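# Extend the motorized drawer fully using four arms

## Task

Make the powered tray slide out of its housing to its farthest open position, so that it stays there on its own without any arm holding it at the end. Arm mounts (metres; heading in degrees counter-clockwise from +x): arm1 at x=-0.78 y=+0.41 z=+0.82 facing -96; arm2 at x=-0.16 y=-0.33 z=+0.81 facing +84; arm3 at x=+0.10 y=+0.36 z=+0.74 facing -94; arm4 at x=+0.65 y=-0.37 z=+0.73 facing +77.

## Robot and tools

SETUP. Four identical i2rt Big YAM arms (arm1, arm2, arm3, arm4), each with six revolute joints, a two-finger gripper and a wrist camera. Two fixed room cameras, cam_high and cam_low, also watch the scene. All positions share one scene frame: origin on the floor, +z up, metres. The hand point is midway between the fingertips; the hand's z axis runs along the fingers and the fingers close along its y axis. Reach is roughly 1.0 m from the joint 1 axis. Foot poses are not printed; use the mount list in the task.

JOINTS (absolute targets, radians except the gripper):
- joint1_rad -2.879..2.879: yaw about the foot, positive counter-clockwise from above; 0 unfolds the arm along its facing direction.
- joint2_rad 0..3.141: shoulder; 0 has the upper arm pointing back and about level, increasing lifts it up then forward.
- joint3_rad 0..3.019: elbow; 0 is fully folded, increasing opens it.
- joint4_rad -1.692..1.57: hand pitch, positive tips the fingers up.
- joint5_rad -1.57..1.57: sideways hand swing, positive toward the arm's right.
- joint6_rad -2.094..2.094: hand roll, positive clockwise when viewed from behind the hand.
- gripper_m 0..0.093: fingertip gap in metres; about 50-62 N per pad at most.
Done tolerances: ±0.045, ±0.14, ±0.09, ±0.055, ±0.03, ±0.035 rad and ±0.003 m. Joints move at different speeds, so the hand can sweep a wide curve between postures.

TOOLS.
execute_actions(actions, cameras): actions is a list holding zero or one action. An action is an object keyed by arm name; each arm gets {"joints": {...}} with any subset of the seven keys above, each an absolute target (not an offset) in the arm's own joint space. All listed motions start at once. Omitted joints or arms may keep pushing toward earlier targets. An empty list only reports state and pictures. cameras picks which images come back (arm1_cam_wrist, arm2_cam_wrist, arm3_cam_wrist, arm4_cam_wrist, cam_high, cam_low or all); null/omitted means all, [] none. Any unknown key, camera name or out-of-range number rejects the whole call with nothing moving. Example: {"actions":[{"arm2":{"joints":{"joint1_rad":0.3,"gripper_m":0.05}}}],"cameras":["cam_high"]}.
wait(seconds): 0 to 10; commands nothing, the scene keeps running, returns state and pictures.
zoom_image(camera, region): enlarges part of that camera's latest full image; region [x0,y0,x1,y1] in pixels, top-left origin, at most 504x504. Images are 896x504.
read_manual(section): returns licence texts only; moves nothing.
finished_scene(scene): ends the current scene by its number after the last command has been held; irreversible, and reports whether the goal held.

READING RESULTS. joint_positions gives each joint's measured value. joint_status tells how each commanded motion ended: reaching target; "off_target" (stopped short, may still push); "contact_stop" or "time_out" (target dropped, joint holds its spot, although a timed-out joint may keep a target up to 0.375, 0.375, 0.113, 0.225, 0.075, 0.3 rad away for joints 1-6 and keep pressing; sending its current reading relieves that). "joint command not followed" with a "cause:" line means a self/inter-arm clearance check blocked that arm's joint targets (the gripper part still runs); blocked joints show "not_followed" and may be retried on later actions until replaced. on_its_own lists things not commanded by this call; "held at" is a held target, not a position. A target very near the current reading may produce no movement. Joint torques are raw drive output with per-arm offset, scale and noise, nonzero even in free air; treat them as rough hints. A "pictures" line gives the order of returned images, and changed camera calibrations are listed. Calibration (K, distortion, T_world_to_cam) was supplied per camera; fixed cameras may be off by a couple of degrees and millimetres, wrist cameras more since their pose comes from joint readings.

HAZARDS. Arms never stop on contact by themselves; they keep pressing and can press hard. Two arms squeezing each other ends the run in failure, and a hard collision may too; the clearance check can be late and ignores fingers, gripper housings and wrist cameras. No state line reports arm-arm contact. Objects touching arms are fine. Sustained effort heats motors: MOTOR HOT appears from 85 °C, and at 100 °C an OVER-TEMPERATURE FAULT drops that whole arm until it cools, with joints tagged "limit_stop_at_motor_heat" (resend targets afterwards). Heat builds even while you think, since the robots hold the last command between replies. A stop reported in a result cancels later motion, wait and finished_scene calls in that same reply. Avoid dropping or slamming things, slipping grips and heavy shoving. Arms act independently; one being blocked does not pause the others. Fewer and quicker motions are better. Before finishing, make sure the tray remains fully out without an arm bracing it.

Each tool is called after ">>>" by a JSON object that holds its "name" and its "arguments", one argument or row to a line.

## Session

>>> {"name": "execute_actions", "arguments": {
  "actions": []
}}

Scene clock: 0.00 s.
Joint torques (N m, as the arm reports them, + toward a larger angle): no reading
arm1.joint_positions: joint1_rad=+0.343 joint2_rad=+0.298 joint3_rad=+1.509 joint4_rad=-1.189 joint5_rad=-0.306 joint6_rad=-0.003 gripper_m=+0.094
arm1.joint_status: not commanded
arm1.hand: x=-0.7244 y=+0.3766 z=+1.4909 quat_wxyz=(-0.623, -0.342, -0.607, +0.355) (m; scene frame)
arm2.joint_positions: joint1_rad=+0.048 joint2_rad=+0.279 joint3_rad=+1.681 joint4_rad=-1.278 joint5_rad=-0.287 joint6_rad=+0.558 gripper_m=+0.094
arm2.joint_status: not commanded
arm2.hand: x=-0.2188 y=-0.3484 z=+1.5131 quat_wxyz=(-0.299, +0.400, -0.530, -0.686) (m; scene frame)
arm3.joint_positions: joint1_rad=+0.652 joint2_rad=+0.412 joint3_rad=+1.619 joint4_rad=-1.310 joint5_rad=+0.298 joint6_rad=+0.629 gripper_m=+0.094
arm3.joint_status: not commanded
arm3.hand: x=+0.0893 y=+0.2641 z=+1.4139 quat_wxyz=(-0.631, -0.605, -0.433, +0.220) (m; scene frame)
arm4.joint_positions: joint1_rad=-0.123 joint2_rad=+0.602 joint3_rad=+1.428 joint4_rad=-1.437 joint5_rad=-0.020 joint6_rad=-0.412 gripper_m=+0.094
arm4.joint_status: not commanded
arm4.hand: x=+0.7211 y=-0.1695 z=+1.2731 quat_wxyz=(-0.420, +0.650, -0.606, -0.185) (m; scene frame)
pictures: arm1_cam_wrist, arm2_cam_wrist, arm3_cam_wrist, arm4_cam_wrist, cam_high, cam_low
camera_calibration (this result's frames):
arm1_cam_wrist: T_world_to_cam=[[-0.852478, -0.522724, 0.00637558, -0.431295], [-0.301595, 0.481818, -0.822735, 0.830871], [0.426991, -0.703286, -0.56839, 1.54249], [0, 0, 0, 1]] pos_world=[-0.775714, 0.459037, 1.56307]
arm2_cam_wrist: T_world_to_cam=[[0.839942, 0.247623, -0.482888, 0.998774], [-0.268816, -0.583135, -0.766611, 0.902307], [-0.471419, 0.773716, -0.423234, 0.934509], [0, 0, 0, 1]] pos_world=[-0.155812, -0.444198, 1.56953]
arm3_cam_wrist: T_world_to_cam=[[-0.800393, -0.173354, -0.573863, 0.925397], [0.260207, 0.76193, -0.593089, 0.615215], [0.540058, -0.624028, -0.564736, 1.04282], [0, 0, 0, 1]] pos_world=[0.017414, 0.34242, 1.48485]
arm4_cam_wrist: T_world_to_cam=[[0.939508, -0.0942185, 0.329314, -1.11461], [-0.00458799, -0.9648, -0.262945, 0.180296], [0.342496, 0.245528, -0.906869, 1.0737], [0, 0, 0, 1]] pos_world=[0.680279, -0.194691, 1.38817]
Images, in order (width x height): arm1_cam_wrist 896x504, arm2_cam_wrist 896x504, arm3_cam_wrist 896x504, arm4_cam_wrist 896x504, cam_high 896x504, cam_low 896x504.

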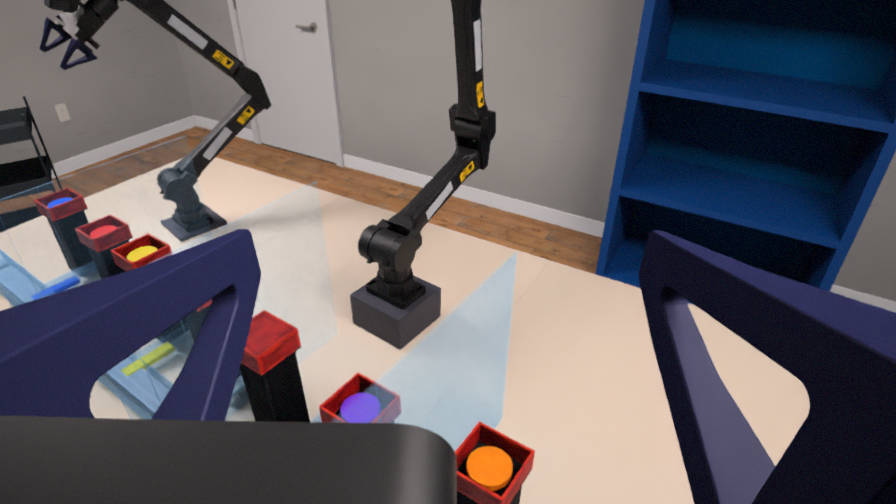

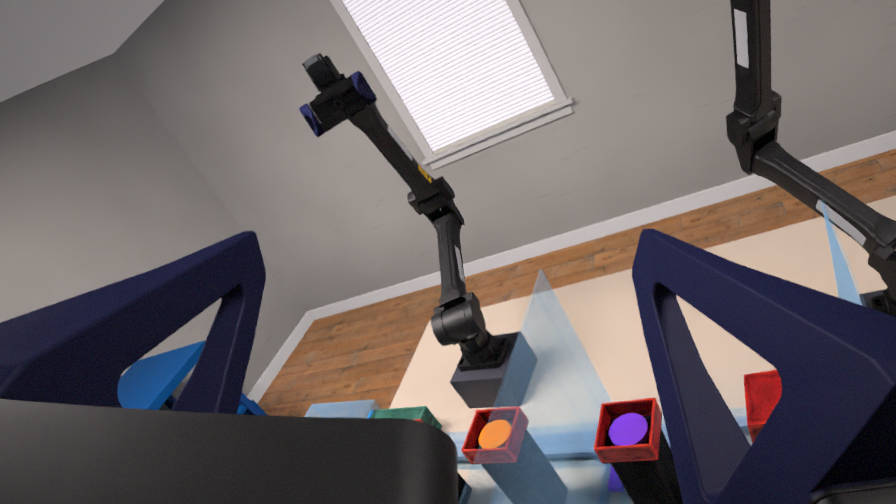

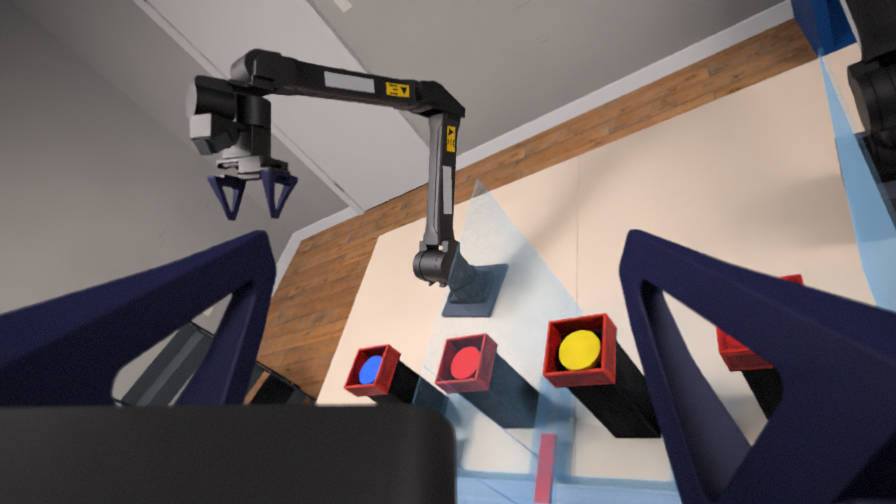

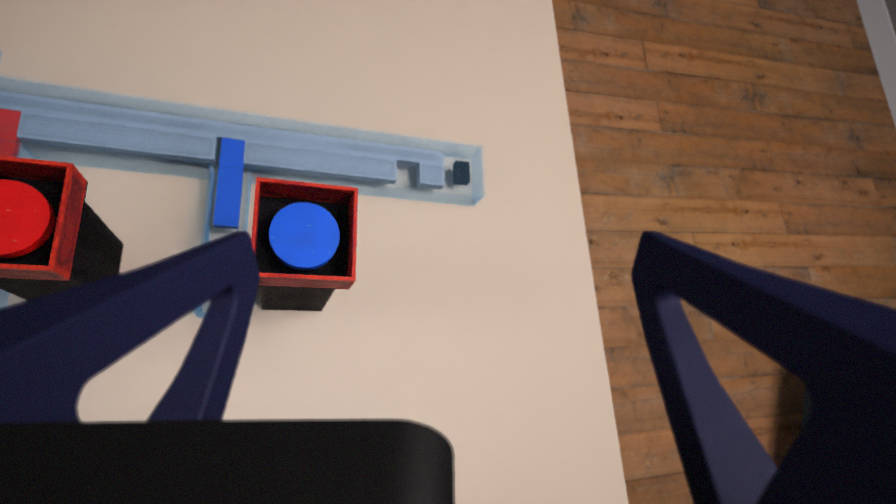

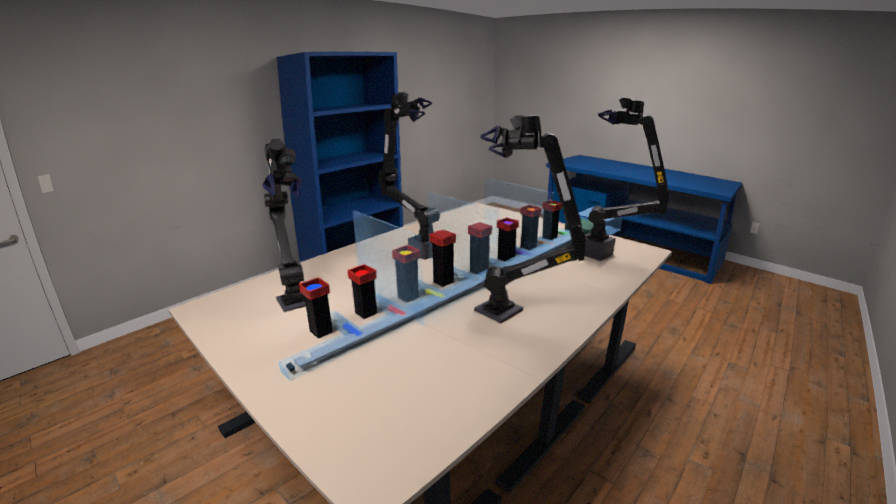

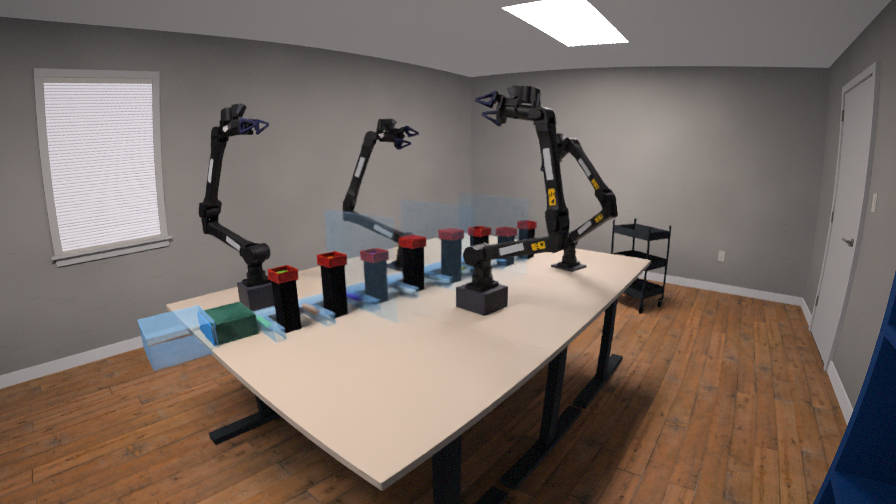

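>>> {"name": "zoom_image", "arguments": {
  "camera": "cam_high",
  "region": [260, 180, 640, 400]
}}

>>> {"name": "zoom_image", "arguments": {
  "camera": "cam_low",
  "region": [130, 200, 560, 380]
}}

Region (260, 180, 640, 400) of cam_high's 896x504 image, scaled by 1.326, with more detail than that image has; it fills the top 292 rows of this view, and the rest is white.

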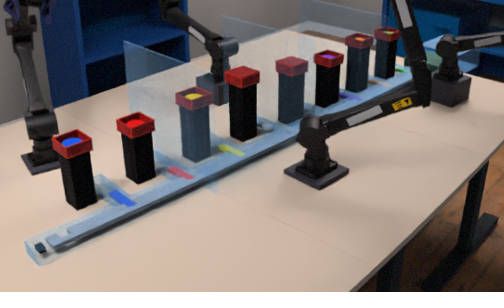

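Region (130, 200, 560, 380) of cam_low's 896x504 image, scaled by 1.172, with more detail than that image has; it fills the top 211 rows of this view, and the rest is white.

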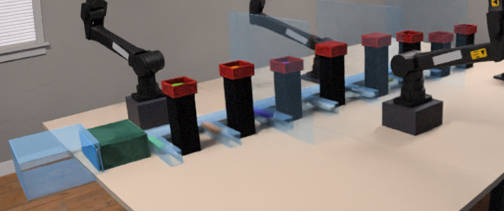

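>>> {"name": "zoom_image", "arguments": {
  "camera": "cam_high",
  "region": [400, 220, 600, 320]
}}

Region (400, 220, 600, 320) of cam_high's 896x504 image, scaled by 2.520, with more detail than that image has.

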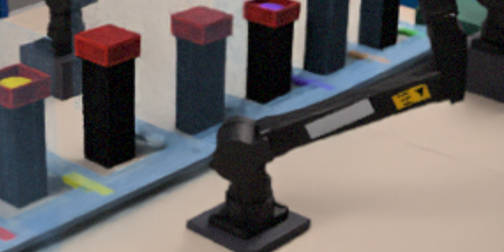

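>>> {"name": "zoom_image", "arguments": {
  "camera": "cam_low",
  "region": [240, 250, 480, 350]
}}

Region (240, 250, 480, 350) of cam_low's 896x504 image, scaled by 2.100, with more detail than that image has; it fills the top 210 rows of this view, and the rest is white.

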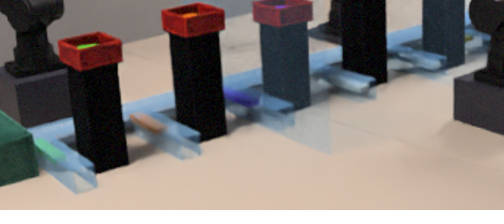

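>>> {"name": "zoom_image", "arguments": {
  "camera": "cam_high",
  "region": [280, 230, 480, 350]
}}

>>> {"name": "zoom_image", "arguments": {
  "camera": "cam_high",
  "region": [470, 190, 590, 262]
}}

Region (280, 230, 480, 350) of cam_high's 896x504 image, scaled by 2.520, with more detail than that image has; it fills the top 302 rows of this view, and the rest is white.

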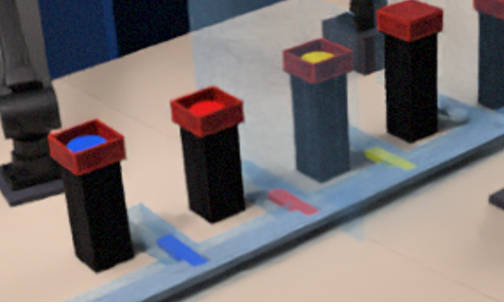

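Region (470, 190, 590, 262) of cam_high's 896x504 image, scaled by 4.200, with more detail than that image has; it fills the top 302 rows of this view, and the rest is white.

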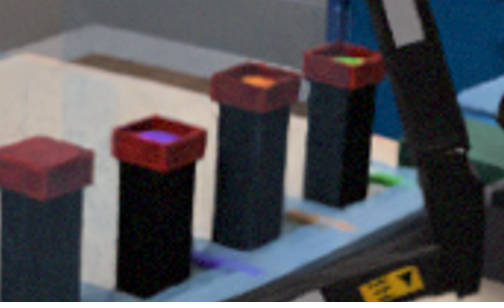

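>>> {"name": "zoom_image", "arguments": {
  "camera": "cam_low",
  "region": [250, 215, 450, 295]
}}

>>> {"name": "zoom_image", "arguments": {
  "camera": "cam_low",
  "region": [420, 210, 550, 262]
}}

Region (250, 215, 450, 295) of cam_low's 896x504 image, scaled by 2.520, with more detail than that image has; it fills the top 202 rows of this view, and the rest is white.

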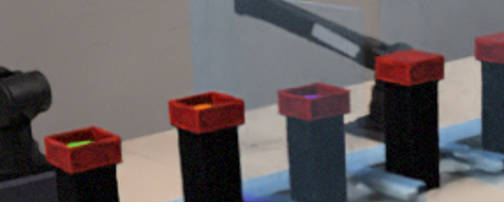

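Region (420, 210, 550, 262) of cam_low's 896x504 image, scaled by 3.877, with more detail than that image has; it fills the top 202 rows of this view, and the rest is white.

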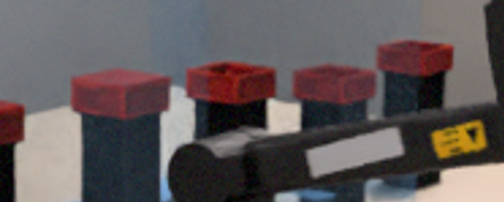

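>>> {"name": "execute_actions", "arguments": {
  "actions": [
    {"arm1": {"joints": {"joint1_rad": -0.013, "joint2_rad": 1.174, "joint3_rad": 1.016, "joint4_rad": -1.413, "joint5_rad": 0, "joint6_rad": 0, "gripper_m": 0}}, "arm2": {"joints": {"joint1_rad": 0.509, "joint2_rad": 1.596, "joint3_rad": 1.460, "joint4_rad": -1.435, "joint5_rad": 0, "joint6_rad": 0, "gripper_m": 0}}, "arm3": {"joints": {"joint1_rad": 0.870, "joint2_rad": 1.322, "joint3_rad": 1.352, "joint4_rad": -1.601, "joint5_rad": 0, "joint6_rad": 0, "gripper_m": 0}}, "arm4": {"joints": {"joint1_rad": -0.067, "joint2_rad": 1.467, "joint3_rad": 1.524, "joint4_rad": -1.628, "joint5_rad": 0, "joint6_rad": 0, "gripper_m": 0}}}
  ]
}}

Scene clock: 8.47 s.
Joint torques (N m, as the arm reports them, + toward a larger angle): arm1=[ 0.25 -4.53  8.74  0.55  0.21 -0.05] | arm2=[  0.48 -16.53  10.58  -0.51   0.15   0.  ] | arm3=[ 0.36 -7.38 12.16  0.77 -0.46 -0.39] | arm4=[  0.91 -13.13  11.79  -0.55   0.05   0.06]
arm1.joint_positions: joint1_rad=-0.010 joint2_rad=+1.162 joint3_rad=+0.994 joint4_rad=-1.405 joint5_rad=-0.004 joint6_rad=-0.003 gripper_m=+0.001
arm1.joint_status: all done
arm1.hand: x=-0.8201 y=+0.1061 z=+1.0173 quat_wxyz=(-0.004, -0.747, -0.664, -0.003) (m; scene frame)
arm2.joint_positions: joint1_rad=+0.497 joint2_rad=+1.586 joint3_rad=+1.449 joint4_rad=-1.420 joint5_rad=-0.004 joint6_rad=+0.010 gripper_m=+0.000
arm2.joint_status: all done
arm2.hand: x=-0.3482 y=+0.1130 z=+1.0170 quat_wxyz=(-0.006, +0.829, -0.559, -0.004) (m; scene frame)
arm3.joint_positions: joint1_rad=+0.854 joint2_rad=+1.272 joint3_rad=+1.332 joint4_rad=-1.604 joint5_rad=+0.010 joint6_rad=+0.033 gripper_m=+0.001
arm3.joint_status: all done
arm3.hand: x=+0.3497 y=+0.1016 z=+1.0270 quat_wxyz=(-0.013, -0.398, -0.917, +0.001) (m; scene frame)
arm4.joint_positions: joint1_rad=-0.072 joint2_rad=+1.479 joint3_rad=+1.497 joint4_rad=-1.615 joint5_rad=-0.003 joint6_rad=-0.011 gripper_m=+0.000
arm4.joint_status: all done
arm4.hand: x=+0.7813 y=+0.0421 z=+1.0054 quat_wxyz=(+0.013, +0.595, -0.803, +0.011) (m; scene frame)
pictures: arm1_cam_wrist, arm2_cam_wrist, arm3_cam_wrist, arm4_cam_wrist, cam_high, cam_low
camera_calibration (this result's frames):
arm1_cam_wrist: T_world_to_cam=[[-0.992936, 0.116604, -0.021945, -0.805528], [0.0812808, 0.803209, 0.590127, -0.614751], [0.0864373, 0.584174, -0.807012, 0.950811], [0, 0, 0, 1]] pos_world=[-0.832055, 0.0322614, 1.11242]
arm2_cam_wrist: T_world_to_cam=[[0.92436, 0.381092, 0.0180836, 0.258486], [0.300333, -0.756069, 0.581515, -0.397081], [0.235283, -0.532098, -0.813335, 1.09693], [0, 0, 0, 1]] pos_world=[-0.377766, 0.184946, 1.1184]
arm3_cam_wrist: T_world_to_cam=[[-0.731637, -0.681599, -0.0113897, 0.333624], [-0.564484, 0.596387, 0.570684, -0.448244], [-0.382185, 0.423963, -0.821091, 1.06165], [0, 0, 0, 1]] pos_world=[0.396813, 0.0446235, 1.13132]
arm4_cam_wrist: T_world_to_cam=[[0.957708, -0.287461, 0.0127173, -0.750924], [-0.233396, -0.750218, 0.618627, -0.402264], [-0.16829, -0.595432, -0.785582, 1.07095], [0, 0, 0, 1]] pos_world=[0.805509, 0.120029, 1.09972]
Images, in order (width x height): arm1_cam_wrist 896x504, arm2_cam_wrist 896x504, arm3_cam_wrist 896x504, arm4_cam_wrist 896x504, cam_high 896x504, cam_low 896x504.

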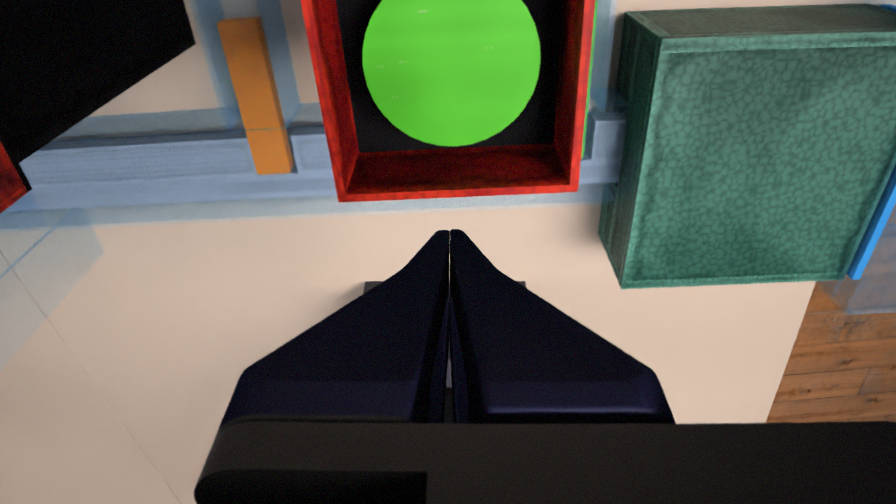

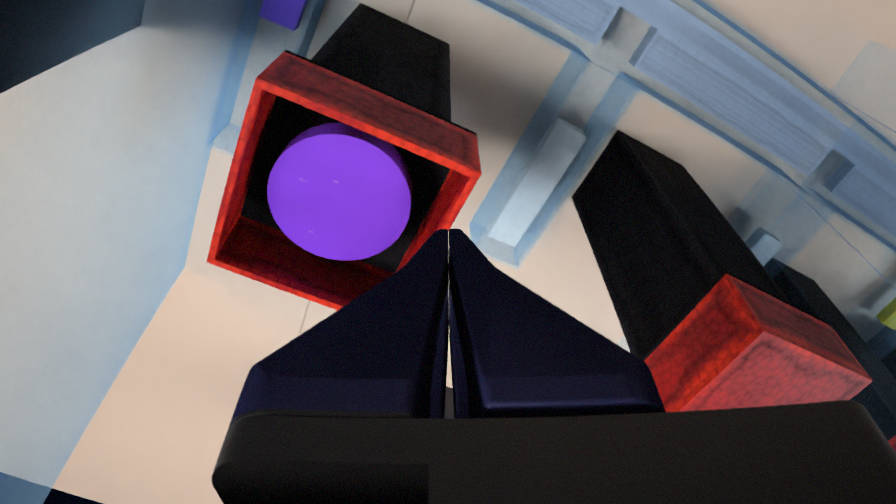

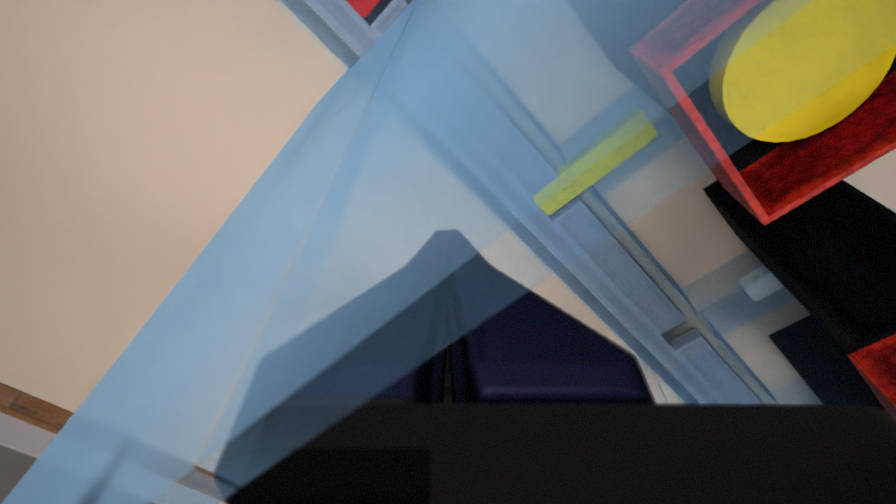

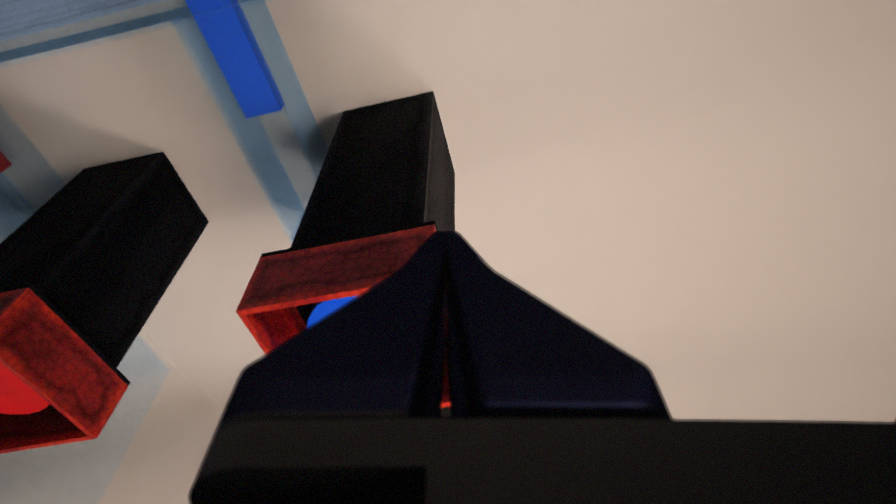

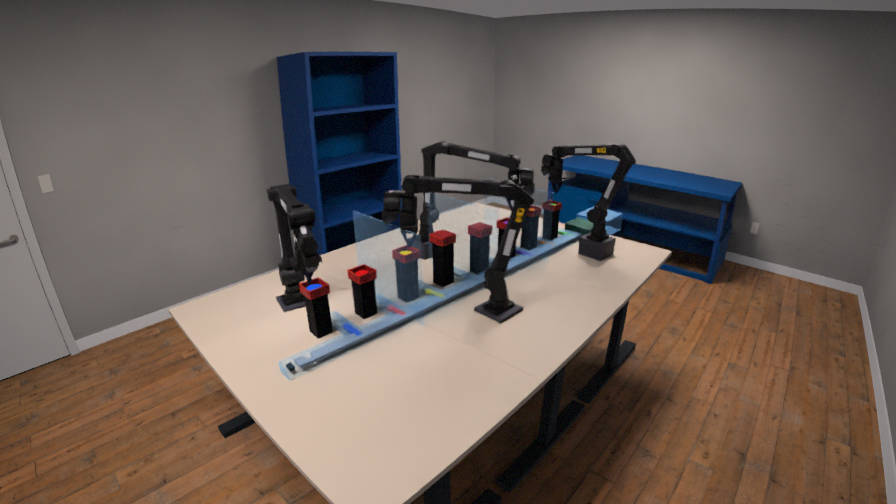

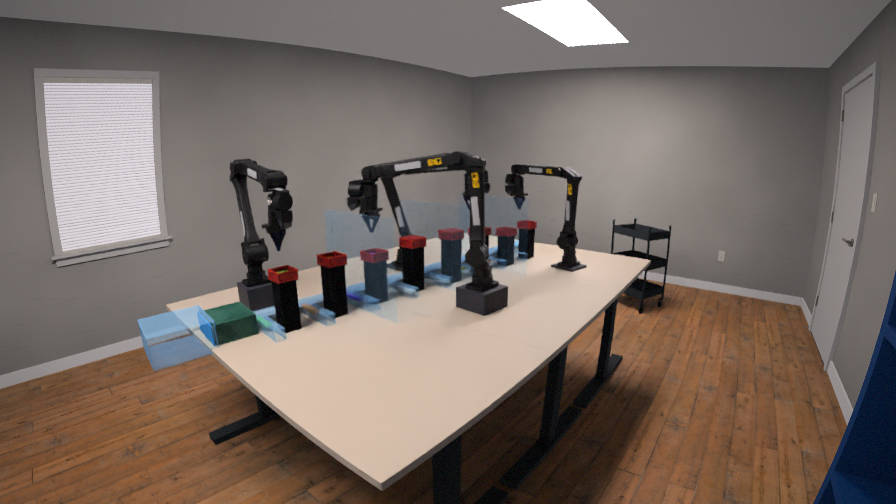

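>>> {"name": "execute_actions", "arguments": {
  "actions": []
}}

>>> {"name": "execute_actions", "arguments": {
  "actions": [],
  "cameras": ["cam_high", "cam_low"]
}}

Scene clock: 9.13 s.
Joint torques (N m, as the arm reports them, + toward a larger angle): arm1=[ 0.28 -4.51  8.74  0.5   0.2  -0.05] | arm2=[  0.27 -15.57  10.65  -0.36   0.13   0.  ] | arm3=[ 0.33 -7.35 12.13  0.76 -0.45 -0.39] | arm4=[  0.9  -13.68  11.69  -0.57   0.05   0.07]
arm1.joint_positions: joint1_rad=-0.010 joint2_rad=+1.162 joint3_rad=+0.994 joint4_rad=-1.405 joint5_rad=-0.004 joint6_rad=-0.003 gripper_m=+0.001
arm1.joint_status: all done
arm1.hand: x=-0.8201 y=+0.1061 z=+1.0173 quat_wxyz=(-0.004, -0.747, -0.664, -0.003) (m; scene frame)
arm2.joint_positions: joint1_rad=+0.497 joint2_rad=+1.586 joint3_rad=+1.449 joint4_rad=-1.420 joint5_rad=-0.004 joint6_rad=+0.010 gripper_m=+0.000
arm2.joint_status: all done
arm2.hand: x=-0.3482 y=+0.1130 z=+1.0170 quat_wxyz=(-0.006, +0.829, -0.559, -0.004) (m; scene frame)
arm3.joint_positions: joint1_rad=+0.854 joint2_rad=+1.272 joint3_rad=+1.332 joint4_rad=-1.604 joint5_rad=+0.010 joint6_rad=+0.033 gripper_m=+0.001
arm3.joint_status: all done
arm3.hand: x=+0.3497 y=+0.1016 z=+1.0270 quat_wxyz=(-0.013, -0.398, -0.917, +0.001) (m; scene frame)
arm4.joint_positions: joint1_rad=-0.072 joint2_rad=+1.479 joint3_rad=+1.497 joint4_rad=-1.615 joint5_rad=-0.003 joint6_rad=-0.011 gripper_m=+0.000
arm4.joint_status: all done
arm4.hand: x=+0.7813 y=+0.0421 z=+1.0054 quat_wxyz=(+0.013, +0.595, -0.803, +0.011) (m; scene frame)
pictures: arm1_cam_wrist, arm2_cam_wrist, arm3_cam_wrist, arm4_cam_wrist, cam_high, cam_low
camera_calibration (this result's frames):
arm1_cam_wrist: T_world_to_cam=[[-0.992936, 0.116604, -0.021945, -0.805528], [0.0812808, 0.803209, 0.590127, -0.614751], [0.0864373, 0.584174, -0.807012, 0.950811], [0, 0, 0, 1]] pos_world=[-0.832055, 0.0322614, 1.11242]
arm2_cam_wrist: T_world_to_cam=[[0.92436, 0.381092, 0.0180836, 0.258486], [0.300333, -0.756069, 0.581515, -0.397081], [0.235283, -0.532098, -0.813335, 1.09693], [0, 0, 0, 1]] pos_world=[-0.377766, 0.184946, 1.1184]
arm3_cam_wrist: T_world_to_cam=[[-0.731637, -0.681599, -0.0113897, 0.333624], [-0.564484, 0.596387, 0.570684, -0.448244], [-0.382185, 0.423963, -0.821091, 1.06165], [0, 0, 0, 1]] pos_world=[0.396813, 0.0446235, 1.13132]
arm4_cam_wrist: T_world_to_cam=[[0.957708, -0.287461, 0.0127173, -0.750924], [-0.233396, -0.750218, 0.618627, -0.402264], [-0.16829, -0.595432, -0.785582, 1.07095], [0, 0, 0, 1]] pos_world=[0.805509, 0.120029, 1.09972]
Images, in order (width x height): arm1_cam_wrist 896x504, arm2_cam_wrist 896x504, arm3_cam_wrist 896x504, arm4_cam_wrist 896x504, cam_high 896x504, cam_low 896x504.

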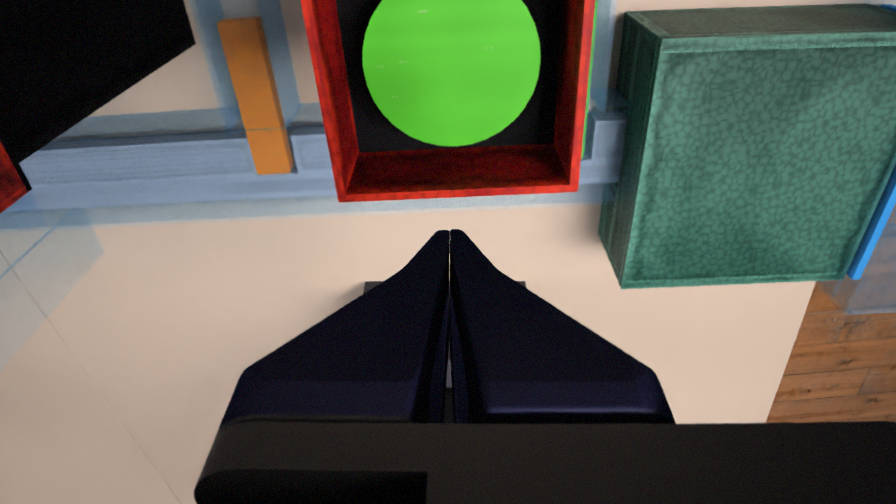

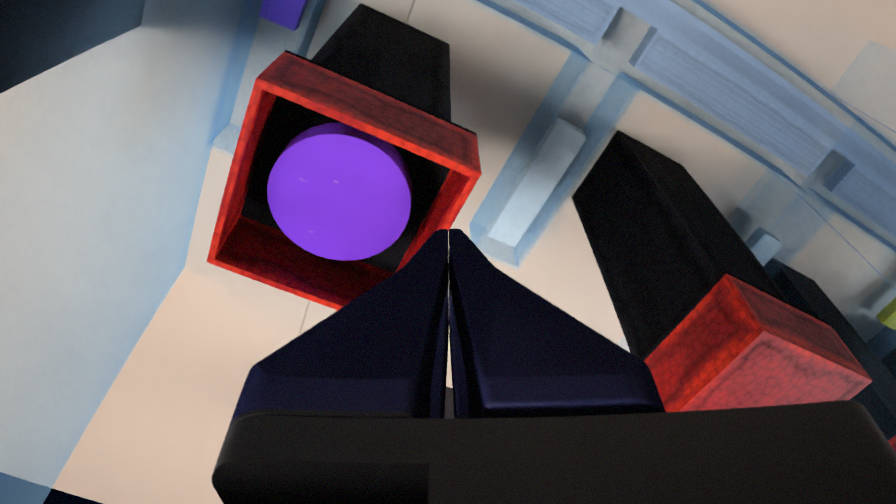

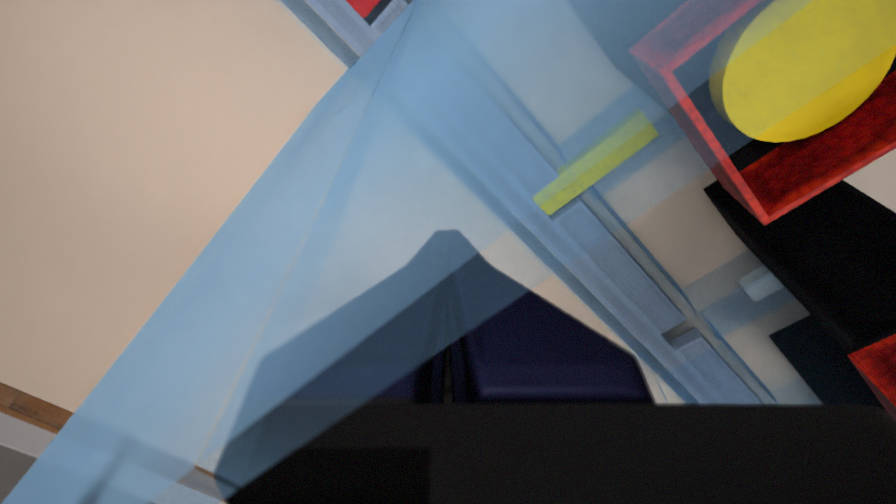

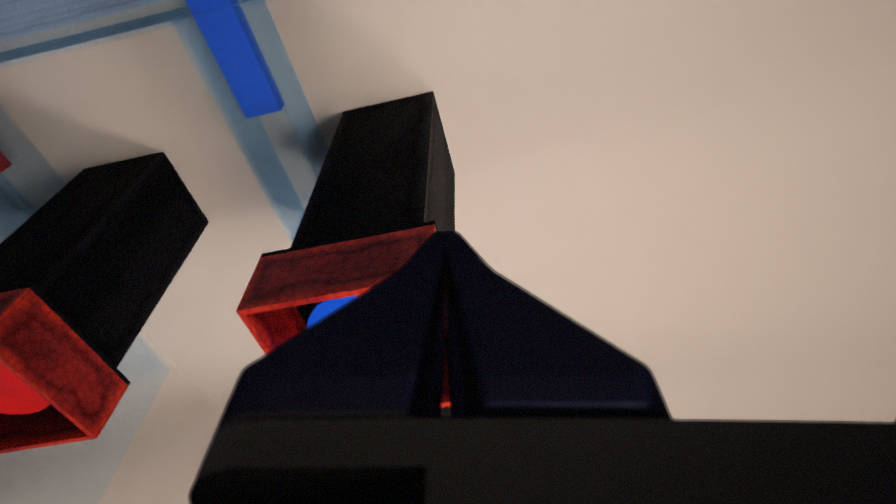

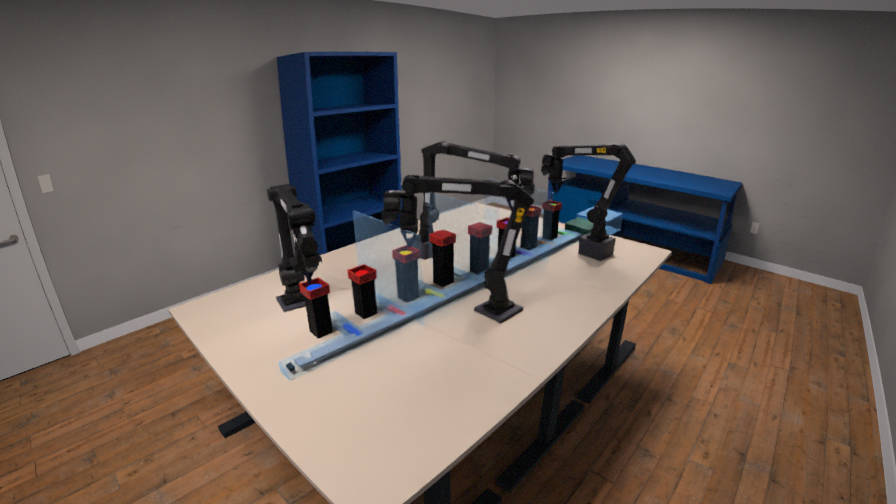

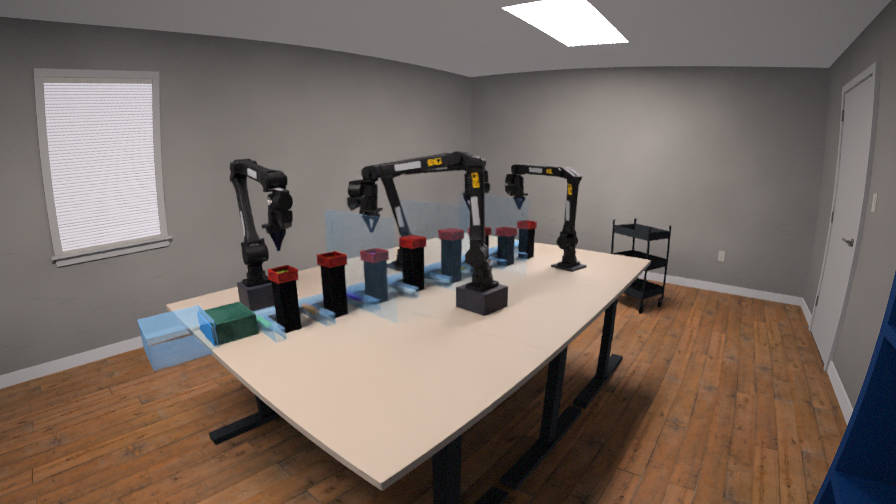

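Scene clock: 9.13 s.
Joint torques (N m, as the arm reports them, + toward a larger angle): arm1=[ 0.28 -4.51  8.74  0.5   0.2  -0.05] | arm2=[  0.27 -15.57  10.65  -0.36   0.13   0.  ] | arm3=[ 0.33 -7.35 12.13  0.76 -0.45 -0.39] | arm4=[  0.9  -13.68  11.69  -0.57   0.05   0.07]
arm1.joint_positions: joint1_rad=-0.010 joint2_rad=+1.162 joint3_rad=+0.994 joint4_rad=-1.405 joint5_rad=-0.004 joint6_rad=-0.003 gripper_m=+0.001
arm1.joint_status: all done
arm1.hand: x=-0.8201 y=+0.1061 z=+1.0173 quat_wxyz=(-0.004, -0.747, -0.664, -0.003) (m; scene frame)
arm2.joint_positions: joint1_rad=+0.497 joint2_rad=+1.586 joint3_rad=+1.449 joint4_rad=-1.420 joint5_rad=-0.004 joint6_rad=+0.010 gripper_m=+0.000
arm2.joint_status: all done
arm2.hand: x=-0.3482 y=+0.1130 z=+1.0170 quat_wxyz=(-0.006, +0.829, -0.559, -0.004) (m; scene frame)
arm3.joint_positions: joint1_rad=+0.854 joint2_rad=+1.272 joint3_rad=+1.332 joint4_rad=-1.604 joint5_rad=+0.010 joint6_rad=+0.033 gripper_m=+0.001
arm3.joint_status: all done
arm3.hand: x=+0.3497 y=+0.1016 z=+1.0270 quat_wxyz=(-0.013, -0.398, -0.917, +0.001) (m; scene frame)
arm4.joint_positions: joint1_rad=-0.072 joint2_rad=+1.479 joint3_rad=+1.497 joint4_rad=-1.615 joint5_rad=-0.003 joint6_rad=-0.011 gripper_m=+0.000
arm4.joint_status: all done
arm4.hand: x=+0.7813 y=+0.0421 z=+1.0054 quat_wxyz=(+0.013, +0.595, -0.803, +0.011) (m; scene frame)
pictures: cam_high, cam_low
Images, in order (width x height): cam_high 896x504, cam_low 896x504.

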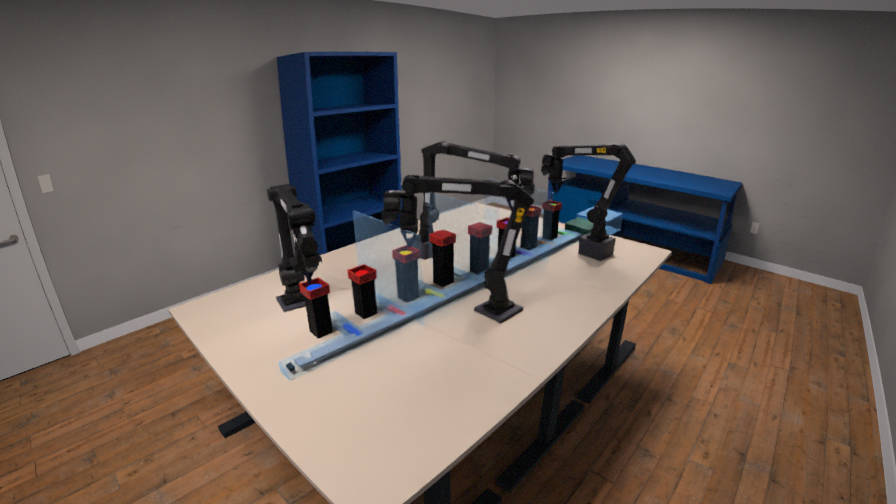

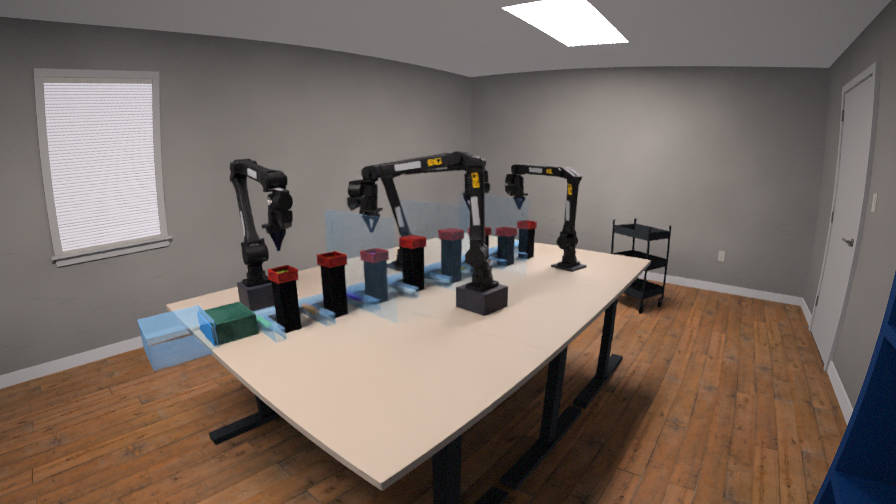

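>>> {"name": "zoom_image", "arguments": {
  "camera": "cam_high",
  "region": [260, 130, 640, 390]
}}

Region (260, 130, 640, 390) of cam_high's 896x504 image, scaled by 1.326, with more detail than that image has; it fills the top 345 rows of this view, and the rest is white.

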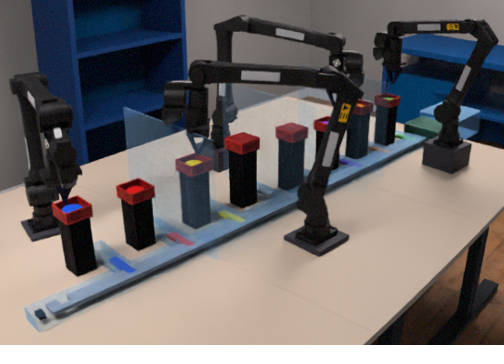

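>>> {"name": "execute_actions", "arguments": {
  "actions": [
    {"arm1": {"joints": {"joint1_rad": -0.0137, "joint2_rad": 1.2298, "joint3_rad": 0.9668, "joint4_rad": -1.3078}}, "arm2": {"joints": {"joint1_rad": 0.589, "joint2_rad": 1.5672, "joint3_rad": 1.3333, "joint4_rad": -1.3369}}, "arm3": {"joints": {"joint1_rad": 0.5394, "joint2_rad": 1.3955, "joint3_rad": 1.3317, "joint4_rad": -1.507}}, "arm4": {"joints": {"joint1_rad": 0.0374, "joint2_rad": 1.2505, "joint3_rad": 1.2231, "joint4_rad": -1.5434}}}
  ],
  "cameras": ["arm1_cam_wrist", "arm2_cam_wrist", "arm3_cam_wrist", "arm4_cam_wrist"]
}}

Scene clock: 14.53 s.
Joint torques (N m, as the arm reports them, + toward a larger angle): arm1=[ 0.08 -6.2   7.3   1.28  0.2  -0.06] | arm2=[ -0.19 -17.18  10.03   0.84   0.03   0.02] | arm3=[ -0.29 -13.21  11.06   1.04  -0.09  -0.12] | arm4=[-0.02 -7.82  9.37  0.4  -0.02  0.06]
arm1.joint_positions: joint1_rad=-0.010 joint2_rad=+1.231 joint3_rad=+0.966 joint4_rad=-1.318 joint5_rad=-0.004 joint6_rad=-0.003 gripper_m=+0.001
arm1.joint_status: all done
arm1.hand: x=-0.8218 y=+0.0908 z=+0.9862 quat_wxyz=(-0.001, -0.747, -0.664, -0.007) (m; scene frame)
arm2.joint_positions: joint1_rad=+0.590 joint2_rad=+1.575 joint3_rad=+1.325 joint4_rad=-1.353 joint5_rad=-0.003 joint6_rad=+0.009 gripper_m=+0.000
arm2.joint_status: all done
arm2.hand: x=-0.3769 y=+0.0730 z=+0.9752 quat_wxyz=(+0.006, +0.854, -0.519, +0.017) (m; scene frame)
arm3.joint_positions: joint1_rad=+0.530 joint2_rad=+1.392 joint3_rad=+1.323 joint4_rad=-1.519 joint5_rad=+0.000 joint6_rad=+0.000 gripper_m=+0.001
arm3.joint_status: all done
arm3.hand: x=+0.2720 y=+0.0037 z=+0.9786 quat_wxyz=(+0.006, -0.527, -0.850, -0.013) (m; scene frame)
arm4.joint_positions: joint1_rad=+0.044 joint2_rad=+1.244 joint3_rad=+1.225 joint4_rad=-1.556 joint5_rad=-0.001 joint6_rad=-0.010 gripper_m=+0.000
arm4.joint_status: all done
arm4.hand: x=+0.7174 y=-0.0292 z=+0.9888 quat_wxyz=(+0.004, +0.641, -0.768, +0.005) (m; scene frame)
pictures: arm1_cam_wrist, arm2_cam_wrist, arm3_cam_wrist, arm4_cam_wrist
camera_calibration (this result's frames):
arm1_cam_wrist: T_world_to_cam=[[-0.992916, 0.116765, -0.0219809, -0.806001], [0.080428, 0.796685, 0.59902, -0.5928], [0.0874566, 0.593008, -0.800433, 0.928293], [0, 0, 0, 1]] pos_world=[-0.833799, 0.0159026, 1.08042]
arm2_cam_wrist: T_world_to_cam=[[0.883982, 0.467114, 0.0195135, 0.278112], [0.35606, -0.699694, 0.619395, -0.414496], [0.302982, -0.540586, -0.784837, 1.04676], [0, 0, 0, 1]] pos_world=[-0.415411, 0.145935, 1.07285]
arm3_cam_wrist: T_world_to_cam=[[-0.896012, -0.443644, -0.0185174, 0.260222], [-0.361848, 0.705371, 0.609523, -0.499564], [-0.257349, 0.552841, -0.792552, 0.971342], [0, 0, 0, 1]] pos_world=[0.30237, -0.0691741, 1.07915]
arm4_cam_wrist: T_world_to_cam=[[0.984363, -0.17559, 0.0140622, -0.727148], [-0.148562, -0.784644, 0.601883, -0.505698], [-0.0946507, -0.59456, -0.798461, 0.964582], [0, 0, 0, 1]] pos_world=[0.731948, 0.0490301, 1.08478]
Images, in order (width x height): arm1_cam_wrist 896x504, arm2_cam_wrist 896x504, arm3_cam_wrist 896x504, arm4_cam_wrist 896x504.

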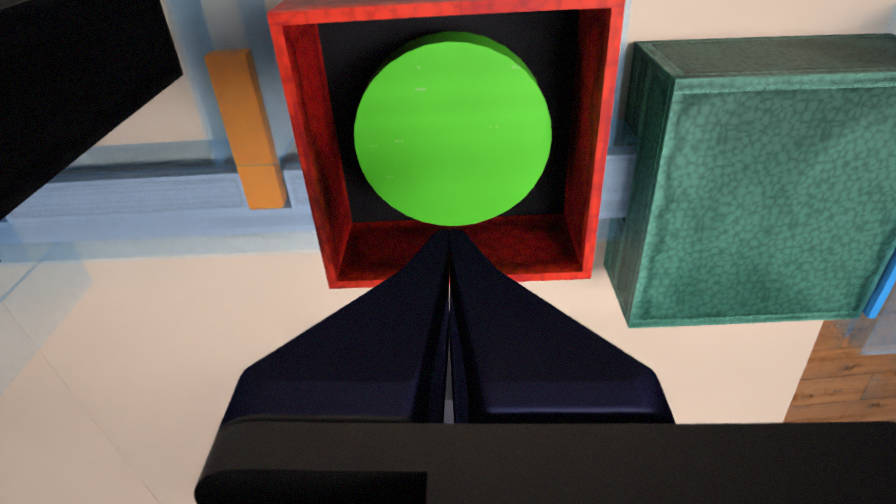

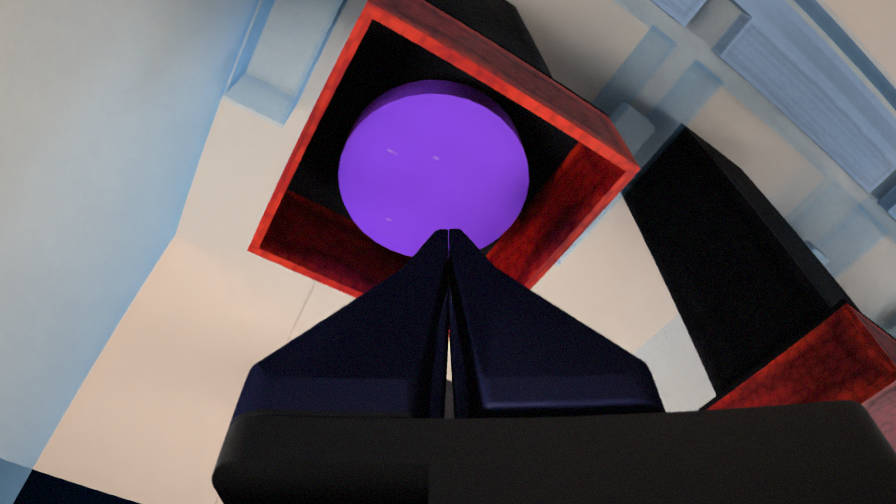

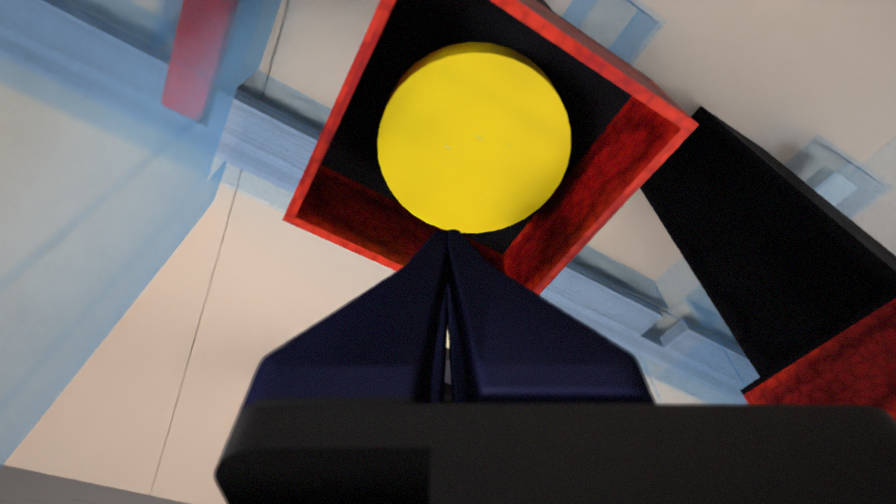

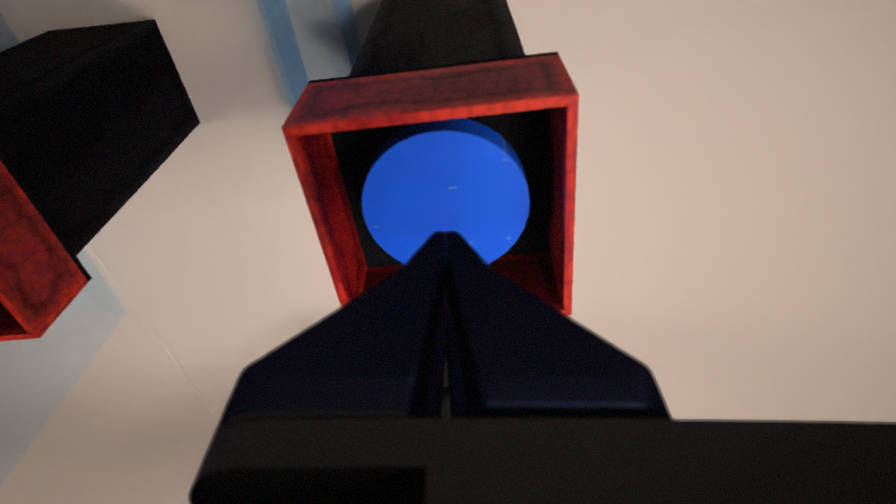

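>>> {"name": "execute_actions", "arguments": {
  "actions": [
    {"arm1": {"joints": {"joint1_rad": -0.012, "joint2_rad": 1.3173, "joint3_rad": 0.8463, "joint4_rad": -1.0999}}, "arm2": {"joints": {"joint1_rad": 0.5927, "joint2_rad": 1.6356, "joint3_rad": 1.2231, "joint4_rad": -1.1583}}, "arm3": {"joints": {"joint1_rad": 0.5057, "joint2_rad": 1.4388, "joint3_rad": 1.1902, "joint4_rad": -1.3221}}, "arm4": {"joints": {"joint1_rad": 0.0375, "joint2_rad": 1.2491, "joint3_rad": 1.0369, "joint4_rad": -1.3586}}}
  ],
  "cameras": ["cam_high"]
}}

Scene clock: 17.37 s.
Joint torques (N m, as the arm reports them, + toward a larger angle): arm1=[ 0.28 -4.68  5.57  2.09  0.21 -0.06] | arm2=[ -0.43 -13.59   8.97   1.64   0.01   0.02] | arm3=[ -2.25 -10.24   8.29   1.83  -0.05  -0.13] | arm4=[ 0.04 -7.41  7.78  1.03 -0.02  0.06]
arm1.joint_positions: joint1_rad=-0.010 joint2_rad=+1.295 joint3_rad=+0.867 joint4_rad=-1.128 joint5_rad=-0.004 joint6_rad=-0.003 gripper_m=+0.000
arm1.joint_status: all done
arm1.hand: x=-0.8226 y=+0.0805 z=+0.9311 quat_wxyz=(-0.010, -0.747, -0.664, +0.003) (m; scene frame)
arm2.joint_positions: joint1_rad=+0.590 joint2_rad=+1.604 joint3_rad=+1.226 joint4_rad=-1.188 joint5_rad=-0.003 joint6_rad=+0.009 gripper_m=+0.000
arm2.joint_status: all done
arm2.hand: x=-0.3788 y=+0.0776 z=+0.9262 quat_wxyz=(-0.003, +0.855, -0.519, +0.001) (m; scene frame)
arm3.joint_positions: joint1_rad=+0.517 joint2_rad=+1.398 joint3_rad=+1.215 joint4_rad=-1.349 joint5_rad=-0.001 joint6_rad=+0.000 gripper_m=+0.001
arm3.joint_status: all done
arm3.hand: x=+0.2723 y=-0.0072 z=+0.9349 quat_wxyz=(-0.017, -0.532, -0.846, +0.001) (m; scene frame)
arm4.joint_positions: joint1_rad=+0.044 joint2_rad=+1.242 joint3_rad=+1.055 joint4_rad=-1.389 joint5_rad=-0.001 joint6_rad=-0.010 gripper_m=+0.000
arm4.joint_status: all done
arm4.hand: x=+0.7162 y=-0.0371 z=+0.9249 quat_wxyz=(+0.004, +0.641, -0.768, +0.006) (m; scene frame)
pictures: cam_high
Images, in order (width x height): cam_high 896x504.

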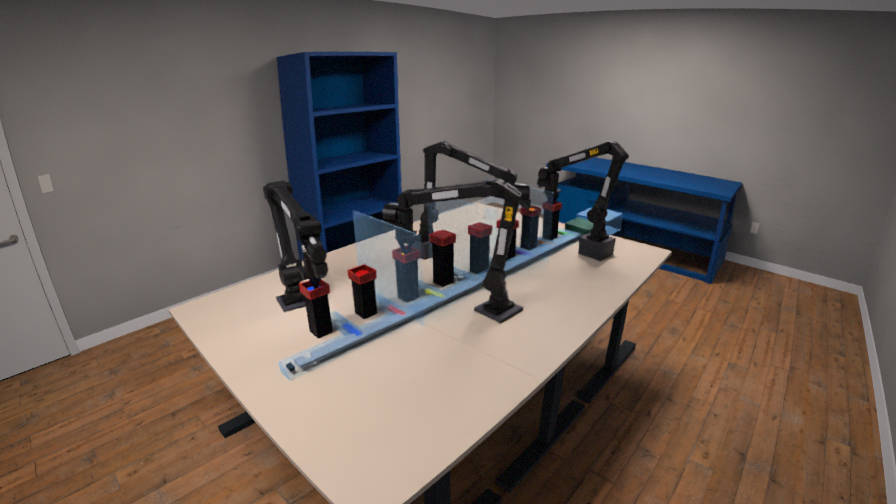

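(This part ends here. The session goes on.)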